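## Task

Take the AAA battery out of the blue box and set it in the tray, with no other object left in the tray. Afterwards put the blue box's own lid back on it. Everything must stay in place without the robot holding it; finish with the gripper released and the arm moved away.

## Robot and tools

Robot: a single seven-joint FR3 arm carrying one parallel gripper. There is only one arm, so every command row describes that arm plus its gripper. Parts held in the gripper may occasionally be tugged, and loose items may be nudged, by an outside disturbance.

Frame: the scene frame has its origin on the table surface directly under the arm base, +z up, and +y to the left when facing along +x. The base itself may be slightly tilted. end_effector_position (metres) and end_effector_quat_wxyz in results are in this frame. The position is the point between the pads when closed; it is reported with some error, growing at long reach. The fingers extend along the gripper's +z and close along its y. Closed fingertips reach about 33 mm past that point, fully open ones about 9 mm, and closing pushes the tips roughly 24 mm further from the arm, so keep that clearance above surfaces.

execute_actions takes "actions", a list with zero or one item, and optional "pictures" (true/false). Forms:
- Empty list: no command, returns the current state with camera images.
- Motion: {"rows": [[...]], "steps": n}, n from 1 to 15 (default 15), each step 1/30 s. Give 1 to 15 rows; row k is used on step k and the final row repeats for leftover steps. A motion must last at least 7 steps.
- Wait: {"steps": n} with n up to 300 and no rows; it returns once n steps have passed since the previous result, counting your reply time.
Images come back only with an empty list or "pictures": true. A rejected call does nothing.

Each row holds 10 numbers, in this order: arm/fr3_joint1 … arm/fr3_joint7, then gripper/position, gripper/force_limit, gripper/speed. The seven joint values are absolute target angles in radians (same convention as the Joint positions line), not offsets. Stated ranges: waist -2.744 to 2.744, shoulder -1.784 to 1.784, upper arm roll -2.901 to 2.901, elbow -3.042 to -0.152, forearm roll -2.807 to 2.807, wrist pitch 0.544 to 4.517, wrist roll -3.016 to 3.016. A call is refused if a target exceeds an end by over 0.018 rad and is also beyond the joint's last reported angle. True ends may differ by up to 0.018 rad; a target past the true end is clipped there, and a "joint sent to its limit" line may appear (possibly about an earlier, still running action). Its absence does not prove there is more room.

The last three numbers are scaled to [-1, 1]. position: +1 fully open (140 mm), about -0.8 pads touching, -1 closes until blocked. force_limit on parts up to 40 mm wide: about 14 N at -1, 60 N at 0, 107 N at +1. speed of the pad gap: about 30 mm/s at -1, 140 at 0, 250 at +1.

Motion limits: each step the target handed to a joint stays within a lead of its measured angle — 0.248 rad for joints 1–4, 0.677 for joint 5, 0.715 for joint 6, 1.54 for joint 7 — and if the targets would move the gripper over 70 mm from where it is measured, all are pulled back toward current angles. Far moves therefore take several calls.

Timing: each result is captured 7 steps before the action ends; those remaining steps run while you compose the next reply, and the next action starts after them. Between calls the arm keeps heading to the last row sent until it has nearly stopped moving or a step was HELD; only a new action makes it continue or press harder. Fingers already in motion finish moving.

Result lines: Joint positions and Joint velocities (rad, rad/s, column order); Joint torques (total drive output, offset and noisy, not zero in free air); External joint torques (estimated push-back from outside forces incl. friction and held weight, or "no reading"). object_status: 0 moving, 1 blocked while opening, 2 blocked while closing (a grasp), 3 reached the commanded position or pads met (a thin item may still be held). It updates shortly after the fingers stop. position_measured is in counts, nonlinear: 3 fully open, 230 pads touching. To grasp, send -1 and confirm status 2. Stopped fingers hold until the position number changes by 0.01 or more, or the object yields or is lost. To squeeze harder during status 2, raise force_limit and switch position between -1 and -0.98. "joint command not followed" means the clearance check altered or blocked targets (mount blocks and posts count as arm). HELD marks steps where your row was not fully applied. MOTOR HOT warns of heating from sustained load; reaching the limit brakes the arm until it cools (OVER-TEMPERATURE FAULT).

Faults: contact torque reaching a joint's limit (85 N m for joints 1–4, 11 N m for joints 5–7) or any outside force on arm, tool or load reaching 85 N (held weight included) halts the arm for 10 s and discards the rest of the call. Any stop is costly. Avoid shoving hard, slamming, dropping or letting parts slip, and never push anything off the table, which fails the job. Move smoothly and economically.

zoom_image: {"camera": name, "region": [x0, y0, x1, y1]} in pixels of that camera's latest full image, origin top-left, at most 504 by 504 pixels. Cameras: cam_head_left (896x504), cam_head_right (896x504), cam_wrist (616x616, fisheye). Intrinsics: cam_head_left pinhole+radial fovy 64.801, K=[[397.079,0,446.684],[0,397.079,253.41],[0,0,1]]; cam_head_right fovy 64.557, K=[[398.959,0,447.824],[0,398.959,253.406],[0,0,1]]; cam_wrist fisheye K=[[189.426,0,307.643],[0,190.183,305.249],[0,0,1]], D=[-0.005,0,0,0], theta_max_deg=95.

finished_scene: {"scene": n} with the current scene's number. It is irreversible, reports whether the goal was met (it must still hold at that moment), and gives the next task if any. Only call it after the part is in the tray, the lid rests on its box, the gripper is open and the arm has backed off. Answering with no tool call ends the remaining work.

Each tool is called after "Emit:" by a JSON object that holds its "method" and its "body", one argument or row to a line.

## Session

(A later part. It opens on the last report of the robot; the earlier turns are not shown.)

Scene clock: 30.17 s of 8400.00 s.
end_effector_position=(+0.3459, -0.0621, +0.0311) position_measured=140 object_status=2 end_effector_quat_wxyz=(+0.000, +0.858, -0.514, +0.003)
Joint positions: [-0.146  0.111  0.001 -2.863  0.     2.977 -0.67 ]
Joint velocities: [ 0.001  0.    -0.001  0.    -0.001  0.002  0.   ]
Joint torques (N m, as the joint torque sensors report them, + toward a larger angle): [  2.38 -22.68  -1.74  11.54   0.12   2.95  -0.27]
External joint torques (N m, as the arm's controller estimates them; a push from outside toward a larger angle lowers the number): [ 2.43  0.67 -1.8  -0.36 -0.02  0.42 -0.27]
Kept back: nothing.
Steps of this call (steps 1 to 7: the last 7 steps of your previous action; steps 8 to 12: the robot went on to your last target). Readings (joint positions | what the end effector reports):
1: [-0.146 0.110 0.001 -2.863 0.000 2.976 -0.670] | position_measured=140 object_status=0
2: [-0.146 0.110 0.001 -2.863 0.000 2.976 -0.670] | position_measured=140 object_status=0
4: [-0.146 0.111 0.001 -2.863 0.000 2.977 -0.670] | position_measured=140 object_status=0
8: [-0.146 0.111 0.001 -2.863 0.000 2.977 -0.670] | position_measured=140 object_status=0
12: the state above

Emit:
{"method": "execute_actions", "body": {
  "actions": [
    {"rows":[[-0.143,0.1,0,-2.864,0,2.96,-0.673,-1,-0.3,0.3],[-0.143,0.08,0,-2.866,0,2.94,-0.673,-1,-0.3,0.3],[-0.143,0.055,0,-2.869,0,2.91,-0.673,-1,-0.3,0.3],[-0.143,0.025,0,-2.872,0,2.88,-0.673,-1,-0.3,0.3],[-0.143,-0.005,0,-2.876,0,2.85,-0.673,-1,-0.3,0.3],[-0.143,-0.035,0,-2.879,0,2.82,-0.673,-1,-0.3,0.3],[-0.143,-0.06,0,-2.88,0,2.8,-0.673,-1,-0.3,0.3],[-0.143,-0.07,0,-2.88,0,2.8,-0.673,-1,-0.3,0.3]],"steps":15}
  ]
}}

Emit:
{"method": "execute_actions", "body": {
  "actions": [
    {"rows":[[-0.147,-0.07,0,-2.86,0,2.79,-0.673,-1,-0.3,0.3],[-0.147,-0.045,0,-2.82,0,2.78,-0.673,-1,-0.3,0.3],[-0.147,-0.015,0,-2.78,0,2.77,-0.673,-1,-0.3,0.3],[-0.147,0.015,0,-2.74,0,2.76,-0.673,-1,-0.3,0.3],[-0.147,0.045,0,-2.7,0,2.75,-0.673,-1,-0.3,0.3],[-0.147,0.075,0,-2.66,0,2.74,-0.673,-1,-0.3,0.3],[-0.147,0.1,0,-2.63,0,2.735,-0.673,-1,-0.3,0.3],[-0.147,0.128,0,-2.602,0,2.733,-0.673,-1,-0.3,0.3]],"steps":15}
  ]
}}

Emit:
{"method": "execute_actions", "body": {
  "actions": [
    {"steps":22}
  ],
  "pictures": true
}}

Emit:
{"method": "zoom_image", "body": {
  "camera": "cam_wrist",
  "region": [260,270,370,360]
}}

Scene clock: 31.63 s of 8400.00 s.
end_effector_position=(+0.3535, -0.0634, +0.0661) position_measured=140 object_status=2 end_effector_quat_wxyz=(-0.003, +0.858, -0.514, +0.012)
Joint positions: [-0.146 -0.023  0.001 -2.876  0.     2.877 -0.67 ]
Joint velocities: [ 0.001 -0.67   0.001 -0.005 -0.001 -0.431  0.001]
Joint torques (N m, as the joint torque sensors report them, + toward a larger angle): [  1.98 -16.53  -0.67  11.38   0.24   1.96  -0.29]
External joint torques (N m, as the arm's controller estimates them; a push from outside toward a larger angle lowers the number): [ 2.08 -0.87 -0.54 -1.57 -0.04 -0.3  -0.29]
Steps of this call (steps 1 to 15: the robot went on to your last target; steps 16 to 36: nothing new was sent; steps 37 to 44: the first 8 steps of this action). Readings (joint positions | what the end effector reports):
37: [-0.146 0.110 0.001 -2.863 0.000 2.975 -0.670] | position_measured=140 object_status=2
38: [-0.146 0.104 0.001 -2.864 0.000 2.970 -0.670] | position_measured=140 object_status=2
40: [-0.146 0.076 0.001 -2.868 0.000 2.946 -0.670] | position_measured=140 object_status=2
44: the state above

Scene clock: 32.13 s of 8400.00 s.
end_effector_position=(+0.4192, -0.0751, +0.0823) position_measured=140 object_status=2 end_effector_quat_wxyz=(-0.004, +0.858, -0.514, +0.014)
Joint positions: [-0.145  0.065  0.001 -2.674  0.     2.767 -0.67 ]
Joint velocities: [-0.     0.775 -0.001  0.983  0.001 -0.149  0.001]
Joint torques (N m, as the joint torque sensors report them, + toward a larger angle): [ -0.58 -25.68  -0.96  10.96   0.28   1.39  -0.28]
External joint torques (N m, as the arm's controller estimates them; a push from outside toward a larger angle lowers the number): [-0.53  1.64 -0.98  1.06 -0.01 -0.3  -0.28]
Steps of this call (steps 1 to 7: the last 7 steps of your previous action; steps 8 to 15: the first 8 steps of this action). Readings (joint positions | what the end effector reports):
8: [-0.145 -0.068 0.001 -2.875 0.000 2.816 -0.670] | position_measured=140 object_status=2
9: [-0.145 -0.063 0.001 -2.865 0.000 2.809 -0.670] | position_measured=140 object_status=2
11: [-0.145 -0.033 0.001 -2.814 0.000 2.795 -0.670] | position_measured=140 object_status=2
15: the state above

Scene clock: 32.87 s of 8400.00 s.
end_effector_position=(+0.4337, -0.0777, +0.0755) position_measured=140 object_status=2 end_effector_quat_wxyz=(-0.000, +0.858, -0.514, +0.004)
Joint positions: [-0.145  0.126  0.001 -2.604  0.     2.736 -0.67 ]
Joint velocities: [-0.    -0.     0.001 -0.001  0.001 -0.002  0.001]
Joint torques (N m, as the joint torque sensors report them, + toward a larger angle): [  0.14 -27.34  -0.95  15.67   0.34   2.27  -0.22]
External joint torques (N m, as the arm's controller estimates them; a push from outside toward a larger angle lowers the number): [ 0.18  1.1  -1.03 -0.74  0.01 -0.27 -0.22]
Kept back: nothing.
Steps of this call (steps 1 to 7: the last 7 steps of your previous action; steps 8 to 22: the robot went on to your last target). Readings (joint positions | what the end effector reports):
1: [-0.145 0.087 0.001 -2.647 0.000 2.762 -0.670] | position_measured=140 object_status=2
2: [-0.145 0.101 0.001 -2.631 0.000 2.758 -0.670] | position_measured=140 object_status=2
4: [-0.145 0.117 0.001 -2.615 0.000 2.751 -0.670] | position_measured=140 object_status=2
8: [-0.145 0.125 0.001 -2.606 0.000 2.743 -0.670] | position_measured=140 object_status=2
22: the state above

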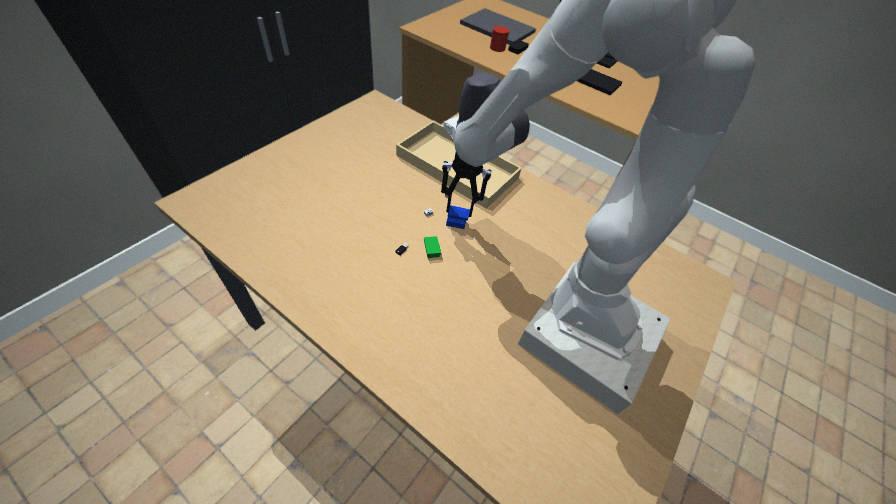

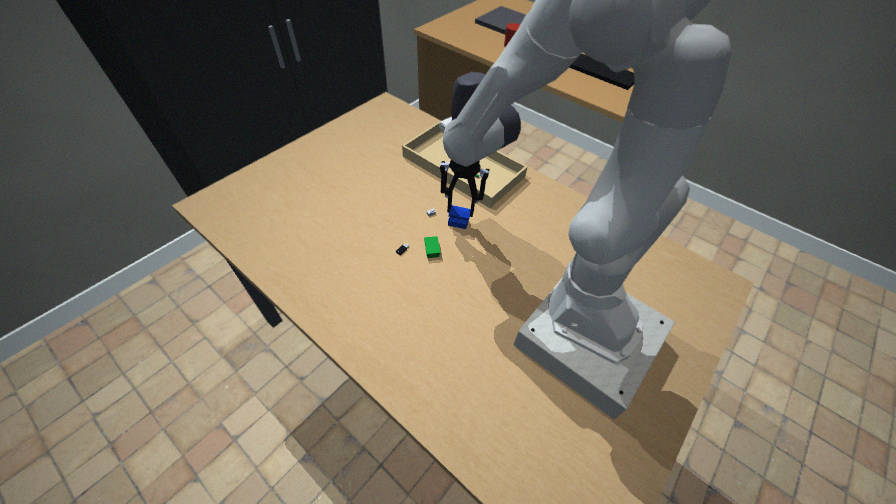

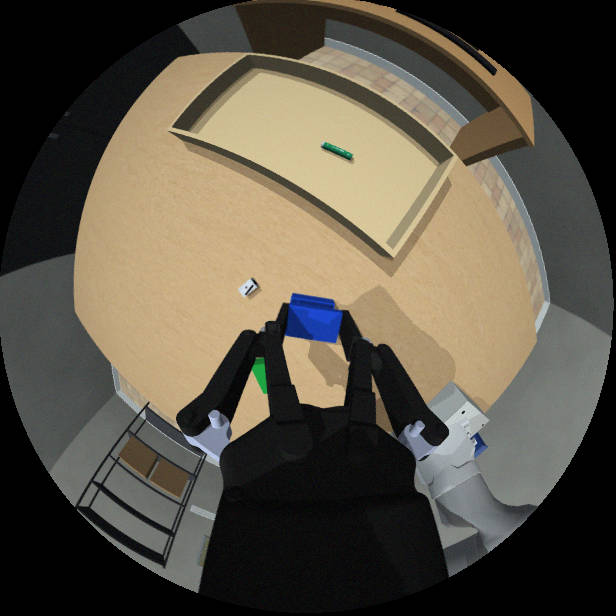

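Region (260, 270, 370, 360) of cam_wrist's 616x616 image, scaled by 4.582, with more detail than that image has; it fills the top 412 rows of this view, and the rest is white.

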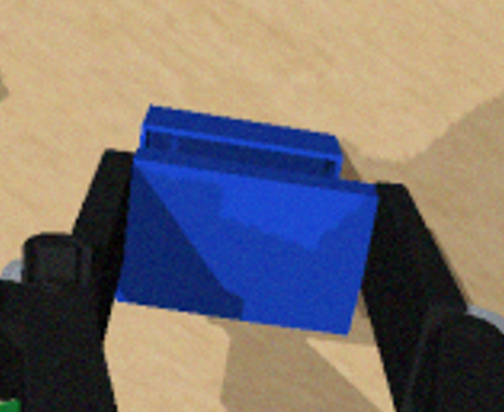

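Emit:
{"method": "execute_actions", "body": {
  "actions": [
    {"rows":[[-0.147,0.133,0,-2.593,0,2.75,-0.673,-1,-0.3,0.3],[-0.147,0.145,0,-2.592,0,2.765,-0.673,-1,-0.3,0.3],[-0.147,0.16,0,-2.59,0,2.78,-0.673,-1,-0.3,0.3],[-0.147,0.175,0,-2.589,0,2.79,-0.673,-1,-0.3,0.3],[-0.147,0.193,0,-2.587,0,2.79,-0.673,-1,-0.3,0.3],[-0.147,0.193,0,-2.587,0,2.783,-0.673,-1,-0.3,0.3]],"steps":15}
  ]
}}

Emit:
{"method": "execute_actions", "body": {
  "actions": [
    {"steps":15}
  ],
  "pictures": true
}}

Emit:
{"method": "zoom_image", "body": {
  "camera": "cam_wrist",
  "region": [260,270,370,360]
}}

Emit:
{"method": "zoom_image", "body": {
  "camera": "cam_head_left",
  "region": [420,180,500,250]
}}

Scene clock: 34.03 s of 8400.00 s.
end_effector_position=(+0.4338, -0.0778, +0.0573) position_measured=140 object_status=2 end_effector_quat_wxyz=(+0.001, +0.858, -0.514, -0.001)
Joint positions: [-0.145  0.185  0.001 -2.589  0.     2.769 -0.67 ]
Joint velocities: [ 0.     0.156 -0.001  0.001 -0.     0.048  0.001]
Joint torques (N m, as the joint torque sensors report them, + toward a larger angle): [  0.01 -31.38  -0.61  16.02   0.27   3.49  -0.23]
External joint torques (N m, as the arm's controller estimates them; a push from outside toward a larger angle lowers the number): [ 0.05  1.98 -0.77 -1.66 -0.03  0.57 -0.23]
Steps of this call (steps 1 to 15: the robot went on to your last target; steps 16 to 27: nothing new was sent; steps 28 to 35: the first 8 steps of this action). Readings (joint positions | what the end effector reports):
28: [-0.145 0.128 0.001 -2.602 0.000 2.737 -0.670] | position_measured=140 object_status=2
29: [-0.145 0.131 0.001 -2.599 0.000 2.741 -0.670] | position_measured=140 object_status=2
31: [-0.145 0.146 0.001 -2.593 0.000 2.755 -0.670] | position_measured=140 object_status=2
35: the state above

Scene clock: 34.53 s of 8400.00 s.
end_effector_position=(+0.4349, -0.0780, +0.0553) position_measured=140 object_status=2 end_effector_quat_wxyz=(+0.001, +0.858, -0.514, +0.001)
Joint positions: [-0.145  0.192  0.001 -2.589  0.     2.78  -0.67 ]
Joint velocities: [ 0.001 -0.    -0.    -0.001  0.     0.004 -0.001]
Joint torques (N m, as the joint torque sensors report them, + toward a larger angle): [ -0.23 -28.61  -0.17  15.55   0.22   2.94  -0.13]
External joint torques (N m, as the arm's controller estimates them; a push from outside toward a larger angle lowers the number): [-0.21  1.08 -0.33  0.04 -0.08  0.42 -0.13]
Kept back: nothing.
Steps of this call (steps 1 to 7: the last 7 steps of your previous action; steps 8 to 15: the robot went on to your last target). Readings (joint positions | what the end effector reports):
1: [-0.145 0.189 0.001 -2.589 0.000 2.771 -0.670] | position_measured=140 object_status=2
2: [-0.145 0.191 0.001 -2.589 0.000 2.772 -0.670] | position_measured=140 object_status=2
4: [-0.145 0.192 0.001 -2.589 0.000 2.775 -0.670] | position_measured=140 object_status=2
8: [-0.145 0.192 0.001 -2.589 0.000 2.778 -0.670] | position_measured=140 object_status=2
15: the state above

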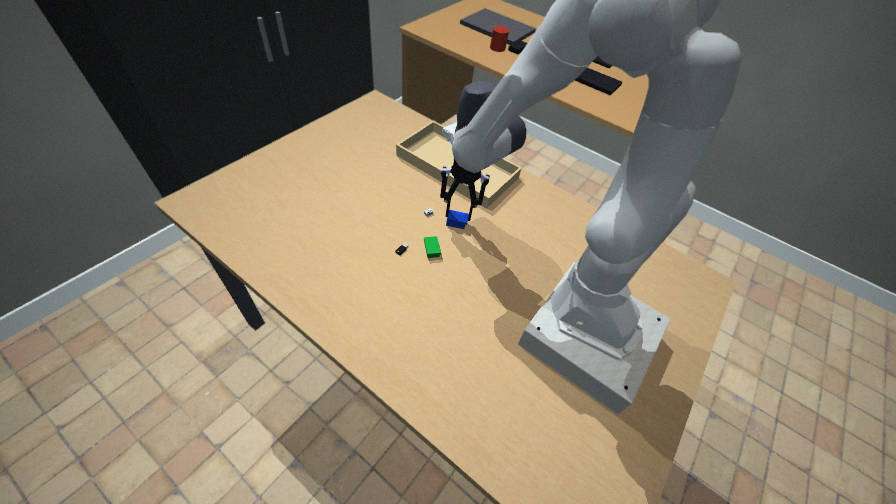

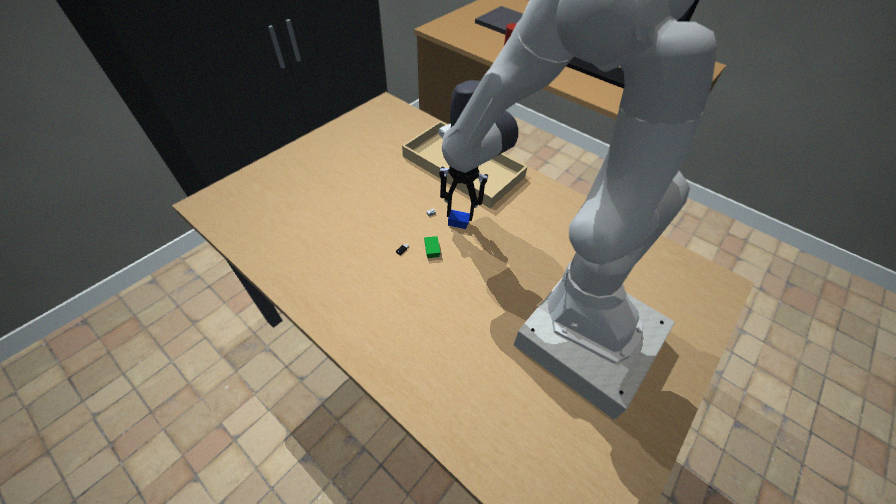

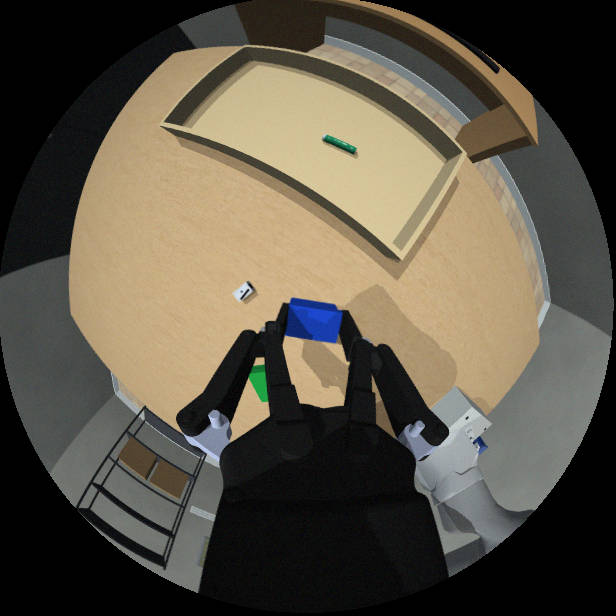

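Region (260, 270, 370, 360) of cam_wrist's 616x616 image, scaled by 4.582, with more detail than that image has; it fills the top 412 rows of this view, and the rest is white.

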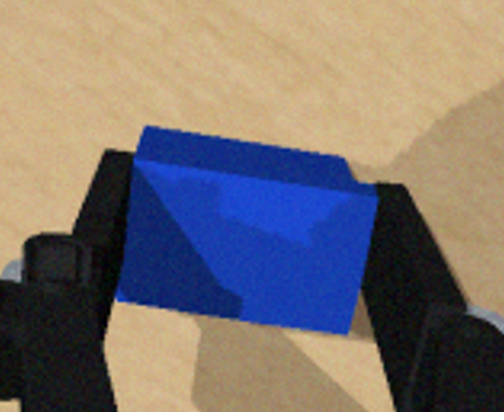

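Region (420, 180, 500, 250) of cam_head_left's 896x504 image, scaled by 6.300, with more detail than that image has; it fills the top 441 rows of this view, and the rest is white.

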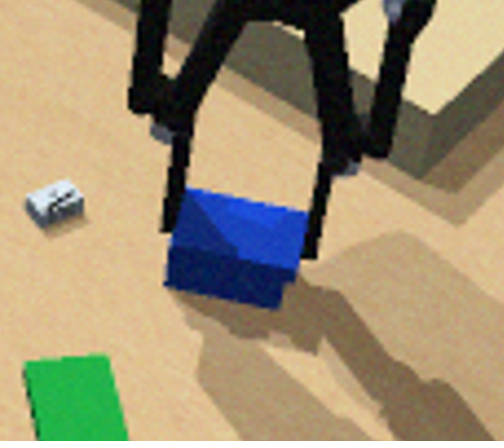

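Emit:
{"method": "execute_actions", "body": {
  "actions": [
    {"rows":[[-0.137,0.194,0,-2.585,0,2.782,-0.663,-1,-0.3,0.3]],"steps":15}
  ]
}}

Emit:
{"method": "execute_actions", "body": {
  "actions": [
    {"steps":12}
  ],
  "pictures": true
}}

Emit:
{"method": "zoom_image", "body": {
  "camera": "cam_wrist",
  "region": [260,270,370,360]
}}

Emit:
{"method": "zoom_image", "body": {
  "camera": "cam_head_left",
  "region": [420,180,500,250]
}}

Scene clock: 35.83 s of 8400.00 s.
end_effector_position=(+0.4365, -0.0760, +0.0556) position_measured=140 object_status=2 end_effector_quat_wxyz=(+0.000, +0.859, -0.512, +0.002)
Joint positions: [-0.14   0.192  0.    -2.587  0.     2.78  -0.668]
Joint velocities: [0.003 0.    0.001 0.    0.001 0.    0.005]
Joint torques (N m, as the joint torque sensors report them, + toward a larger angle): [  2.72 -28.33  -0.29  15.54   0.29   2.85   0.24]
External joint torques (N m, as the arm's controller estimates them; a push from outside toward a larger angle lowers the number): [ 2.84  1.4  -0.35  0.01 -0.02  0.33  0.24]
Steps of this call (steps 1 to 15: the robot went on to your last target; steps 16 to 31: nothing new was sent; steps 32 to 39: the first 8 steps of this action). Readings (joint positions | what the end effector reports):
32: [-0.145 0.192 0.000 -2.588 0.000 2.780 -0.669] | position_measured=140 object_status=2
33: [-0.143 0.192 0.000 -2.588 0.000 2.780 -0.669] | position_measured=140 object_status=2
35: [-0.141 0.192 0.000 -2.587 0.000 2.780 -0.669] | position_measured=140 object_status=2
39: the state above

Scene clock: 36.23 s of 8400.00 s.
end_effector_position=(+0.4365, -0.0759, +0.0556) position_measured=140 object_status=2 end_effector_quat_wxyz=(+0.000, +0.859, -0.513, +0.002)
Joint positions: [-0.14   0.192  0.    -2.587  0.     2.78  -0.667]
Joint velocities: [-0.     0.     0.001 -0.     0.     0.    -0.   ]
Joint torques (N m, as the joint torque sensors report them, + toward a larger angle): [  2.1  -28.63  -0.91  15.78   0.34   2.82   0.07]
External joint torques (N m, as the arm's controller estimates them; a push from outside toward a larger angle lowers the number): [ 2.22  1.   -0.98  0.27  0.04  0.3   0.07]
Kept back: nothing.
Steps of this call (steps 1 to 7: the last 7 steps of your previous action; steps 8 to 12: the robot went on to your last target). Readings (joint positions | what the end effector reports):
1: [-0.140 0.192 0.000 -2.587 0.000 2.780 -0.668] | position_measured=140 object_status=2
2: [-0.140 0.192 0.000 -2.587 0.000 2.780 -0.667] | position_measured=140 object_status=2
4: [-0.140 0.192 0.000 -2.587 0.000 2.780 -0.667] | position_measured=140 object_status=2
8: [-0.140 0.192 0.000 -2.587 0.000 2.780 -0.667] | position_measured=140 object_status=2
12: the state above

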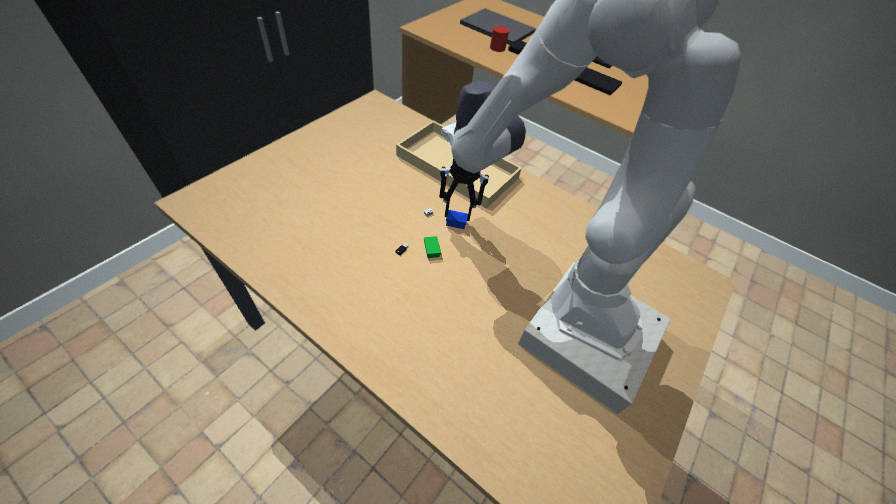

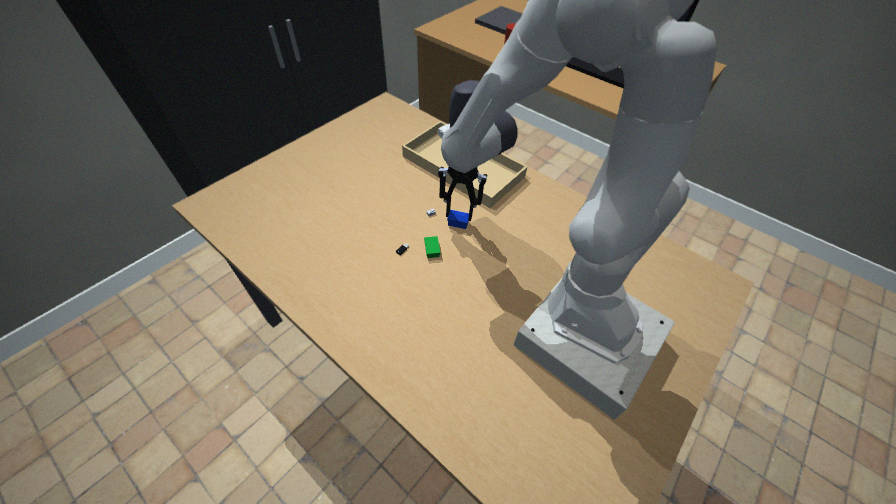

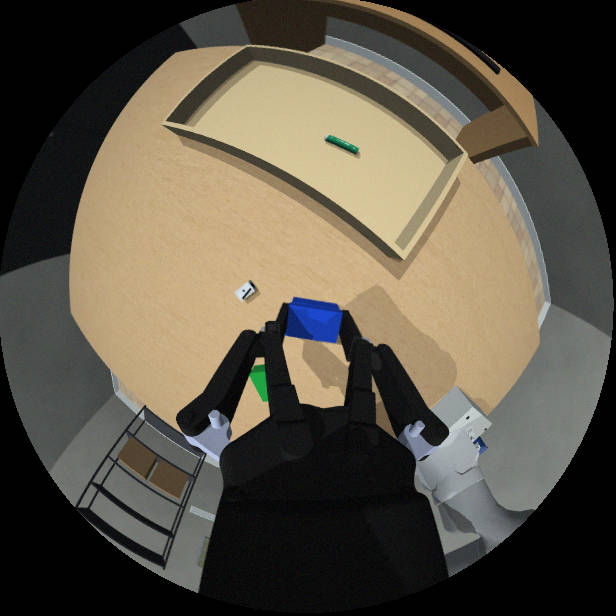

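Region (260, 270, 370, 360) of cam_wrist's 616x616 image, scaled by 4.582, with more detail than that image has; it fills the top 412 rows of this view, and the rest is white.

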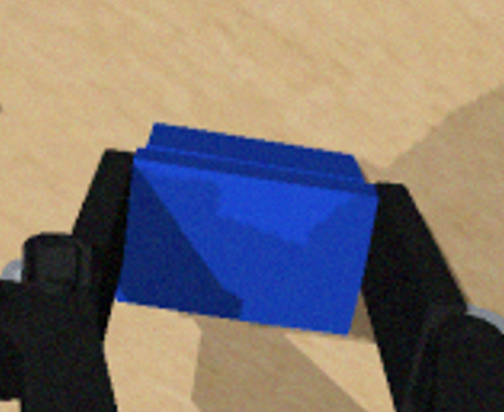

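Region (420, 180, 500, 250) of cam_head_left's 896x504 image, scaled by 6.300, with more detail than that image has; it fills the top 441 rows of this view, and the rest is white.

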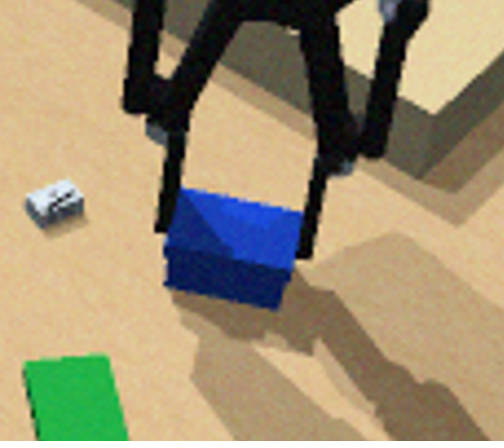

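Emit:
{"method": "execute_actions", "body": {
  "actions": [
    {"rows":[[-0.137,0.198,0,-2.585,0,2.79,-0.663,-1,-0.3,0.3],[-0.137,0.202,0,-2.585,0,2.795,-0.663,-1,-0.3,0.3],[-0.137,0.206,0,-2.584,0,2.8,-0.663,-1,-0.3,0.3],[-0.137,0.21,0,-2.584,0,2.805,-0.663,-1,-0.3,0.3],[-0.137,0.214,0,-2.584,0,2.81,-0.663,-1,-0.3,0.3],[-0.137,0.218,0,-2.583,0,2.812,-0.663,-1,-0.3,0.3],[-0.137,0.222,0,-2.583,0,2.812,-0.663,-1,-0.3,0.3],[-0.137,0.225,0,-2.583,0,2.811,-0.663,-1,-0.3,0.3]],"steps":15}
  ]
}}

Emit:
{"method": "execute_actions", "body": {
  "actions": [
    {"steps":15}
  ],
  "pictures": true
}}

Emit:
{"method": "zoom_image", "body": {
  "camera": "cam_head_left",
  "region": [420,180,500,250]
}}

Scene clock: 37.10 s of 8400.00 s.
end_effector_position=(+0.4406, -0.0771, +0.0516) position_measured=140 object_status=2 end_effector_quat_wxyz=(-0.001, +0.858, -0.513, +0.007)
Joint positions: [-0.14   0.209 -0.001 -2.582  0.     2.802 -0.666]
Joint velocities: [-0.     0.065 -0.009  0.037 -0.     0.095  0.001]
Joint torques (N m, as the joint torque sensors report them, + toward a larger angle): [  2.74 -23.69   0.76  11.97   0.29   1.72   0.09]
External joint torques (N m, as the arm's controller estimates them; a push from outside toward a larger angle lowers the number): [ 3.12  6.84  0.63 -3.32 -0.03 -0.61  0.09]
Steps of this call (steps 1 to 15: the robot went on to your last target; steps 16 to 18: nothing new was sent; steps 19 to 26: the first 8 steps of this action). Readings (joint positions | what the end effector reports):
19: [-0.140 0.193 0.000 -2.587 0.000 2.781 -0.666] | position_measured=140 object_status=2
20: [-0.140 0.194 0.000 -2.586 0.000 2.783 -0.666] | position_measured=140 object_status=2
22: [-0.140 0.200 0.000 -2.586 0.000 2.789 -0.666] | position_measured=140 object_status=2
26: the state above

Scene clock: 37.60 s of 8400.00 s.
end_effector_position=(+0.4418, -0.0774, +0.0505) position_measured=140 object_status=2 end_effector_quat_wxyz=(-0.002, +0.858, -0.514, +0.008)
Joint positions: [-0.14   0.214 -0.001 -2.58   0.     2.809 -0.666]
Joint velocities: [ 0.     0.084 -0.001 -0.     0.001  0.008 -0.001]
Joint torques (N m, as the joint torque sensors report them, + toward a larger angle): [  1.95 -29.42   0.57  12.05   0.32   2.88   0.08]
External joint torques (N m, as the arm's controller estimates them; a push from outside toward a larger angle lowers the number): [ 2.02 -0.93  0.47 -1.45  0.03  0.55  0.08]
Kept back: nothing.
Steps of this call (steps 1 to 7: the last 7 steps of your previous action; steps 8 to 15: the robot went on to your last target). Readings (joint positions | what the end effector reports):
1: [-0.140 0.211 -0.001 -2.581 0.000 2.805 -0.666] | position_measured=140 object_status=2
2: [-0.140 0.212 -0.001 -2.580 0.000 2.806 -0.666] | position_measured=140 object_status=2
4: [-0.140 0.212 -0.001 -2.580 0.000 2.807 -0.666] | position_measured=140 object_status=2
8: [-0.140 0.212 -0.001 -2.580 0.000 2.808 -0.666] | position_measured=140 object_status=2
15: the state above
The arm was judged still, so your last target was given up. Only a new action makes it travel on or press farther. Fingers that are still opening or closing keep moving.

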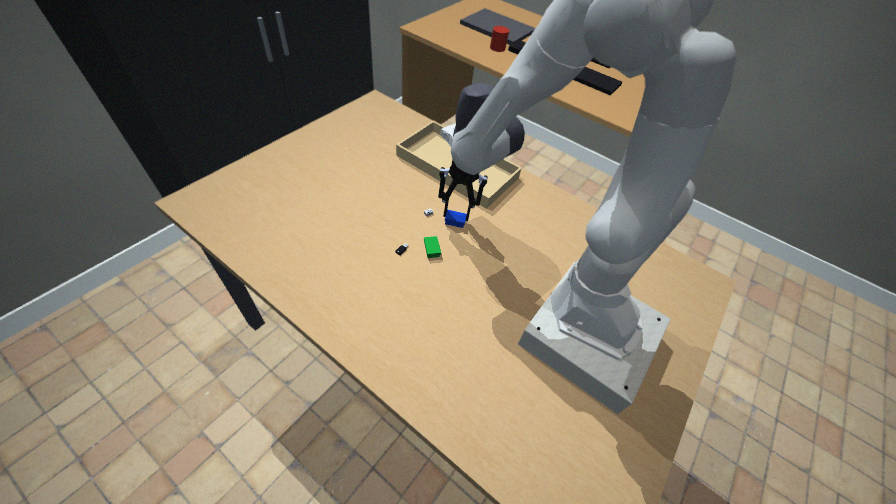

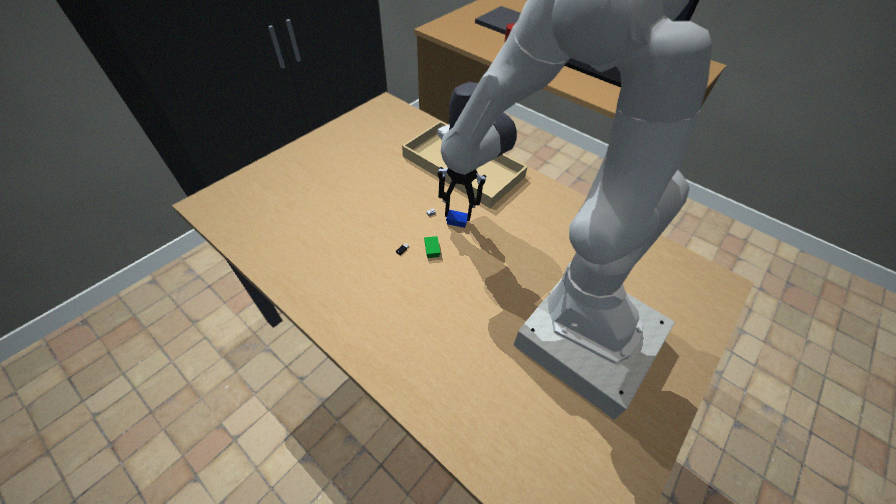

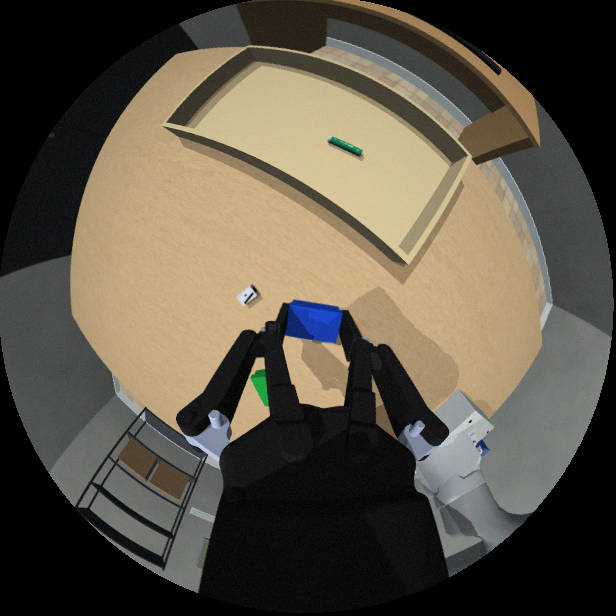

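Region (420, 180, 500, 250) of cam_head_left's 896x504 image, scaled by 6.300, with more detail than that image has; it fills the top 441 rows of this view, and the rest is white.

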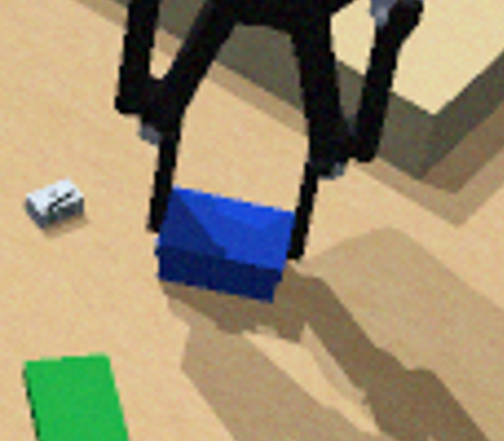

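Emit:
{"method": "zoom_image", "body": {
  "camera": "cam_wrist",
  "region": [260,270,370,360]
}}

Region (260, 270, 370, 360) of cam_wrist's 616x616 image, scaled by 4.582, with more detail than that image has; it fills the top 412 rows of this view, and the rest is white.

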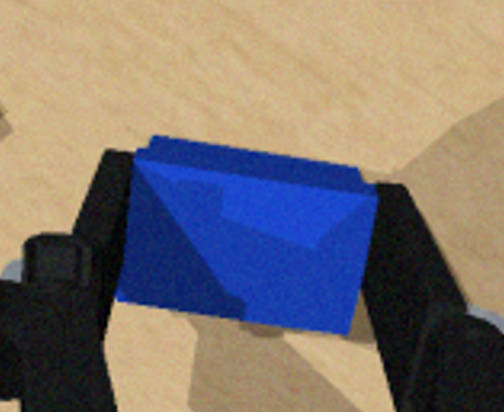

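Emit:
{"method": "execute_actions", "body": {
  "actions": [
    {"rows":[[-0.137,0.199,0,-2.582,0,2.79,-0.663,-1,-0.3,0.3],[-0.137,0.199,0,-2.582,0,2.79,-0.663,-1,-0.3,0.3],[-0.137,0.199,0,-2.582,0,2.79,-0.663,-1,-0.3,0.3],[-0.137,0.199,0,-2.582,0,2.79,-0.663,-1,-0.3,0.3],[-0.137,0.199,0,-2.582,0,2.79,-0.663,-1,-0.3,0.3],[-0.133,0.197,0,-2.589,0,2.788,-0.659,-1,-0.3,0.3]],"steps":15}
  ]
}}

Emit:
{"method": "execute_actions", "body": {
  "actions": [
    {"steps":15}
  ],
  "pictures": true
}}

Emit:
{"method": "zoom_image", "body": {
  "camera": "cam_wrist",
  "region": [260,270,370,360]
}}

Emit:
{"method": "zoom_image", "body": {
  "camera": "cam_head_left",
  "region": [420,180,500,250]
}}

Scene clock: 38.73 s of 8400.00 s.
end_effector_position=(+0.4402, -0.0760, +0.0546) position_measured=140 object_status=2 end_effector_quat_wxyz=(-0.001, +0.858, -0.513, +0.007)
Joint positions: [-0.137  0.199 -0.001 -2.585  0.     2.796 -0.665]
Joint velocities: [ 0.023 -0.014  0.001 -0.024  0.001 -0.029  0.008]
Joint torques (N m, as the joint torque sensors report them, + toward a larger angle): [  1.42 -30.07   0.37  13.3    0.34   2.33   0.13]
External joint torques (N m, as the arm's controller estimates them; a push from outside toward a larger angle lowers the number): [ 1.86 -0.64  0.59 -2.16  0.01 -0.21  0.13]
Steps of this call (steps 1 to 26: nothing new was sent; steps 27 to 34: the first 8 steps of this action). Readings (joint positions | what the end effector reports):
27: [-0.140 0.221 -0.001 -2.582 0.000 2.806 -0.666] | position_measured=140 object_status=2
28: [-0.140 0.215 -0.001 -2.583 0.000 2.803 -0.666] | position_measured=140 object_status=2
30: [-0.140 0.206 -0.001 -2.583 0.000 2.800 -0.666] | position_measured=140 object_status=2
34: the state above

Scene clock: 39.23 s of 8400.00 s.
end_effector_position=(+0.4376, -0.0749, +0.0537) position_measured=140 object_status=2 end_effector_quat_wxyz=(-0.000, +0.858, -0.513, +0.004)
Joint positions: [-0.136  0.199 -0.001 -2.587  0.     2.791 -0.663]
Joint velocities: [-0.001 -0.001  0.001 -0.001 -0.    -0.001  0.001]
Joint torques (N m, as the joint torque sensors report them, + toward a larger angle): [  2.04 -29.83   0.29  13.16   0.29   2.29   0.12]
External joint torques (N m, as the arm's controller estimates them; a push from outside toward a larger angle lowers the number): [ 2.06  0.04  0.12 -2.35  0.   -0.27  0.12]
Kept back: nothing.
Steps of this call (steps 1 to 7: the last 7 steps of your previous action; steps 8 to 15: the robot went on to your last target). Readings (joint positions | what the end effector reports):
1: [-0.136 0.199 -0.001 -2.586 0.000 2.795 -0.665] | position_measured=140 object_status=2
2: [-0.136 0.199 -0.001 -2.586 0.000 2.794 -0.664] | position_measured=140 object_status=2
4: [-0.136 0.199 -0.001 -2.587 0.000 2.793 -0.664] | position_measured=140 object_status=2
8: [-0.136 0.199 -0.001 -2.587 0.000 2.791 -0.663] | position_measured=140 object_status=2
15: the state above
The arm was judged still, so your last target was given up. Only a new action makes it travel on or press farther. Fingers that are still opening or closing keep moving.

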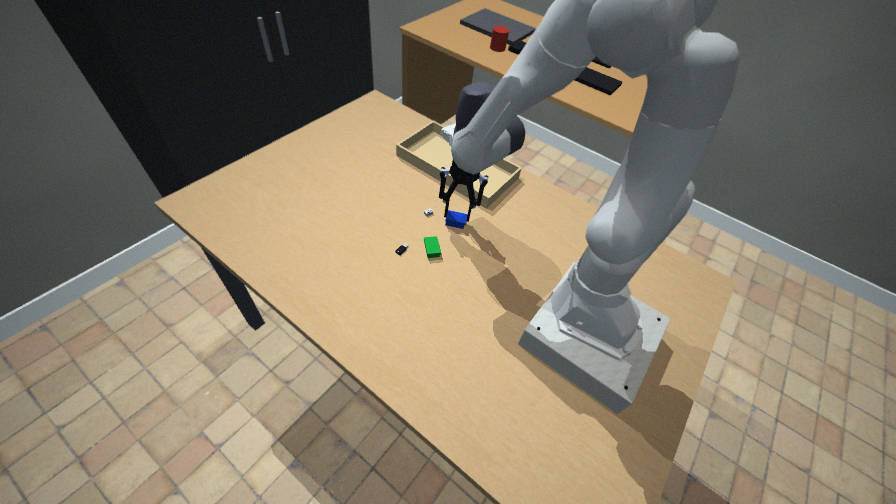

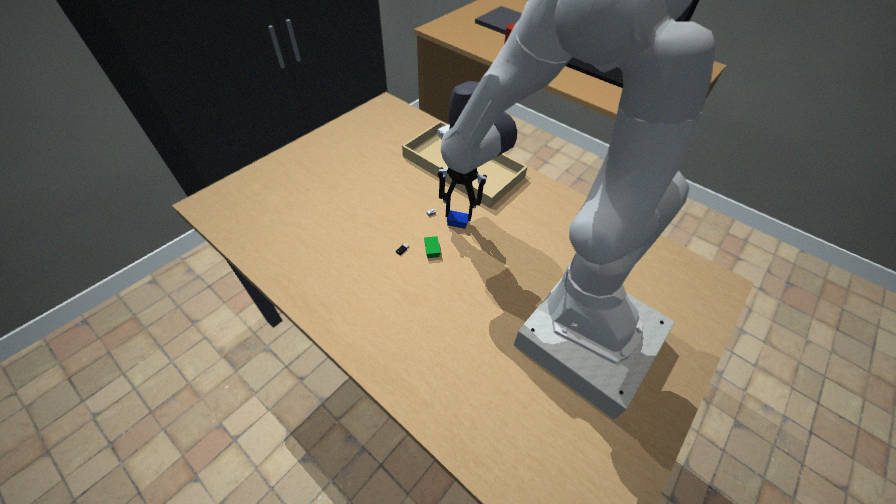

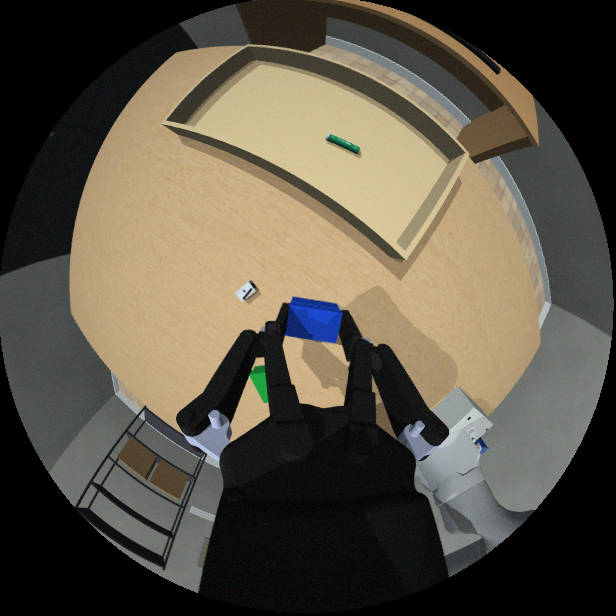

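Region (260, 270, 370, 360) of cam_wrist's 616x616 image, scaled by 4.582, with more detail than that image has; it fills the top 412 rows of this view, and the rest is white.

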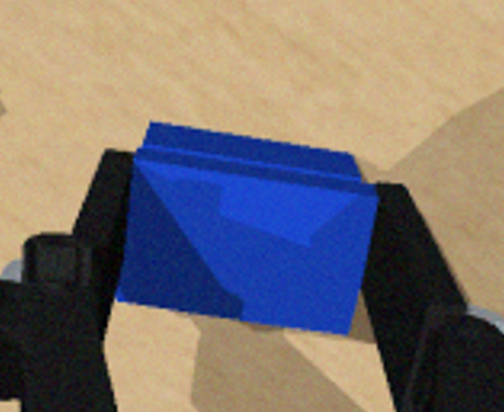

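Region (420, 180, 500, 250) of cam_head_left's 896x504 image, scaled by 6.300, with more detail than that image has; it fills the top 441 rows of this view, and the rest is white.

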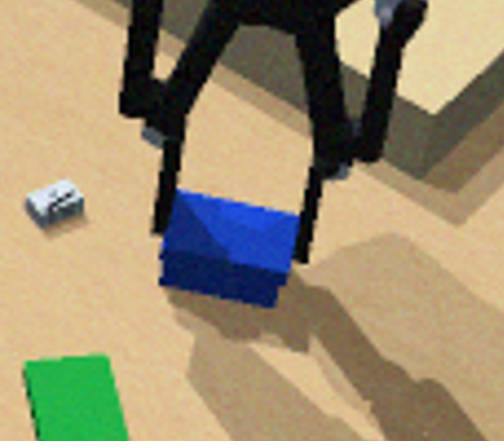

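Emit:
{"method": "execute_actions", "body": {
  "actions": [
    {"rows":[[-0.133,0.202,0,-2.59,0,2.795,-0.659,-1,-0.3,0.3],[-0.133,0.202,0,-2.59,0,2.795,-0.659,-1,-0.3,0.3],[-0.133,0.206,0,-2.59,0,2.799,-0.659,-1,-0.3,0.3],[-0.133,0.206,0,-2.59,0,2.799,-0.659,-1,-0.3,0.3],[-0.133,0.21,0,-2.59,0,2.803,-0.659,-1,-0.3,0.3],[-0.133,0.21,0,-2.59,0,2.803,-0.659,-1,-0.3,0.3],[-0.133,0.214,0,-2.59,0,2.807,-0.659,-1,-0.3,0.3],[-0.133,0.214,0,-2.59,0,2.807,-0.659,-1,-0.3,0.3],[-0.133,0.218,0,-2.59,0,2.811,-0.659,-1,-0.3,0.3],[-0.133,0.218,0,-2.59,0,2.811,-0.659,-1,-0.3,0.3],[-0.133,0.222,0,-2.59,0,2.815,-0.659,-1,-0.3,0.3]],"steps":15}
  ]
}}

Emit:
{"method": "execute_actions", "body": {
  "actions": [
    {"steps":15}
  ],
  "pictures": true
}}

Emit:
{"method": "zoom_image", "body": {
  "camera": "cam_wrist",
  "region": [260,270,370,360]
}}

Scene clock: 40.13 s of 8400.00 s.
end_effector_position=(+0.4385, -0.0750, +0.0525) position_measured=140 object_status=2 end_effector_quat_wxyz=(-0.001, +0.858, -0.513, +0.006)
Joint positions: [-0.136  0.203 -0.001 -2.588  0.     2.799 -0.662]
Joint velocities: [ 0.     0.01  -0.001 -0.001 -0.     0.048 -0.   ]
Joint torques (N m, as the joint torque sensors report them, + toward a larger angle): [  2.34 -23.08   0.22  13.27   0.29   2.53   0.07]
External joint torques (N m, as the arm's controller estimates them; a push from outside toward a larger angle lowers the number): [ 2.5   7.23  0.19 -2.24 -0.01  0.04  0.07]
Steps of this call (steps 1 to 19: nothing new was sent; steps 20 to 27: the first 8 steps of this action). Readings (joint positions | what the end effector reports):
20: [-0.136 0.199 -0.001 -2.587 0.000 2.791 -0.662] | position_measured=140 object_status=2
21: [-0.136 0.199 -0.001 -2.587 0.000 2.791 -0.662] | position_measured=140 object_status=2
23: [-0.136 0.201 -0.001 -2.588 0.000 2.793 -0.662] | position_measured=140 object_status=2
27: the state above

Scene clock: 40.63 s of 8400.00 s.
end_effector_position=(+0.4429, -0.0758, +0.0524) position_measured=140 object_status=2 end_effector_quat_wxyz=(-0.003, +0.858, -0.513, +0.012)
Joint positions: [-0.136  0.207 -0.001 -2.586  0.     2.815 -0.662]
Joint velocities: [ 0.001  0.001 -0.001  0.001 -0.001  0.006  0.001]
Joint torques (N m, as the joint torque sensors report them, + toward a larger angle): [  2.23 -21.34   0.79  11.28   0.29   2.53   0.13]
External joint torques (N m, as the arm's controller estimates them; a push from outside toward a larger angle lowers the number): [ 2.36  8.72  0.73 -4.16  0.   -0.06  0.13]
Kept back: nothing.
Steps of this call (steps 1 to 7: the last 7 steps of your previous action; steps 8 to 15: the robot went on to your last target). Readings (joint positions | what the end effector reports):
1: [-0.136 0.203 -0.001 -2.588 0.000 2.801 -0.662] | position_measured=140 object_status=2
2: [-0.136 0.204 -0.001 -2.587 0.000 2.803 -0.662] | position_measured=140 object_status=2
4: [-0.136 0.205 -0.001 -2.587 0.000 2.807 -0.662] | position_measured=140 object_status=2
8: [-0.136 0.207 -0.001 -2.586 0.000 2.812 -0.662] | position_measured=140 object_status=2
15: the state above

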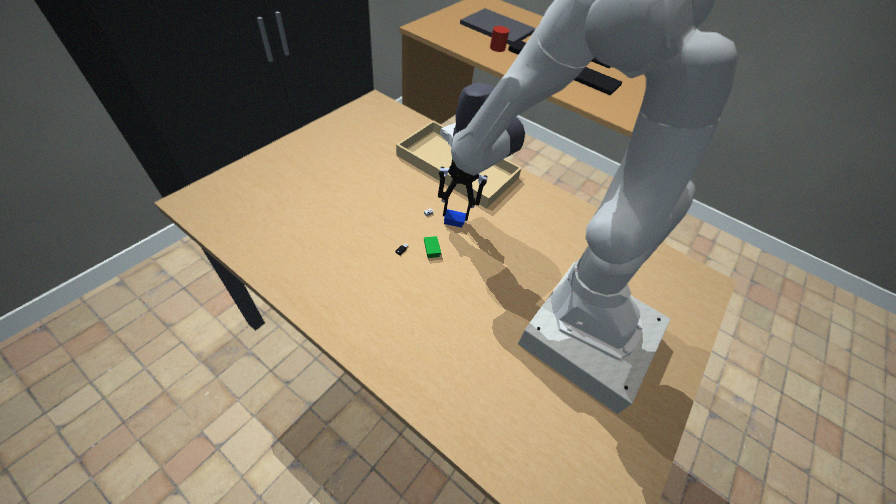

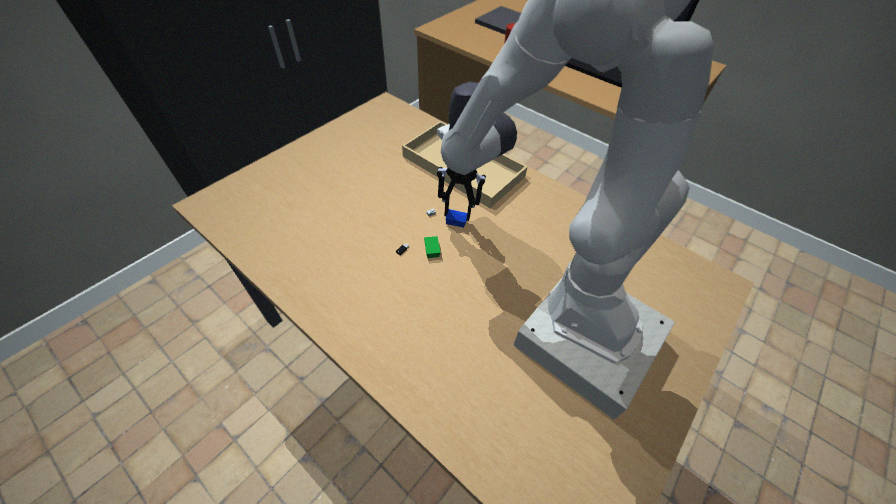

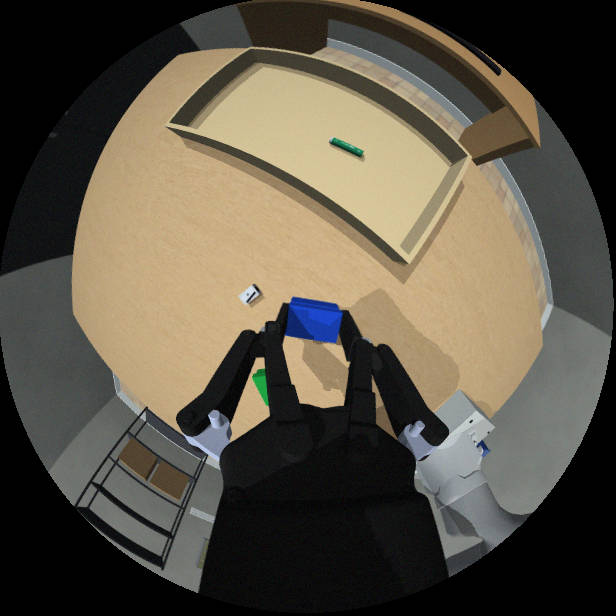

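Region (260, 270, 370, 360) of cam_wrist's 616x616 image, scaled by 4.582, with more detail than that image has; it fills the top 412 rows of this view, and the rest is white.

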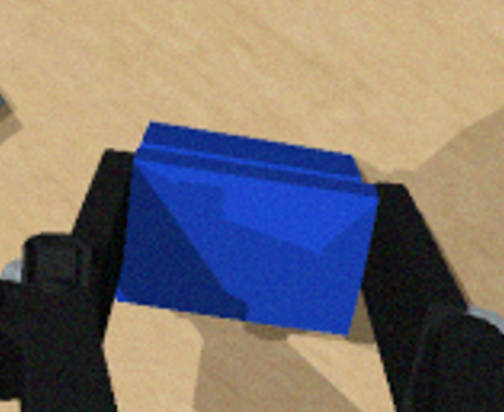

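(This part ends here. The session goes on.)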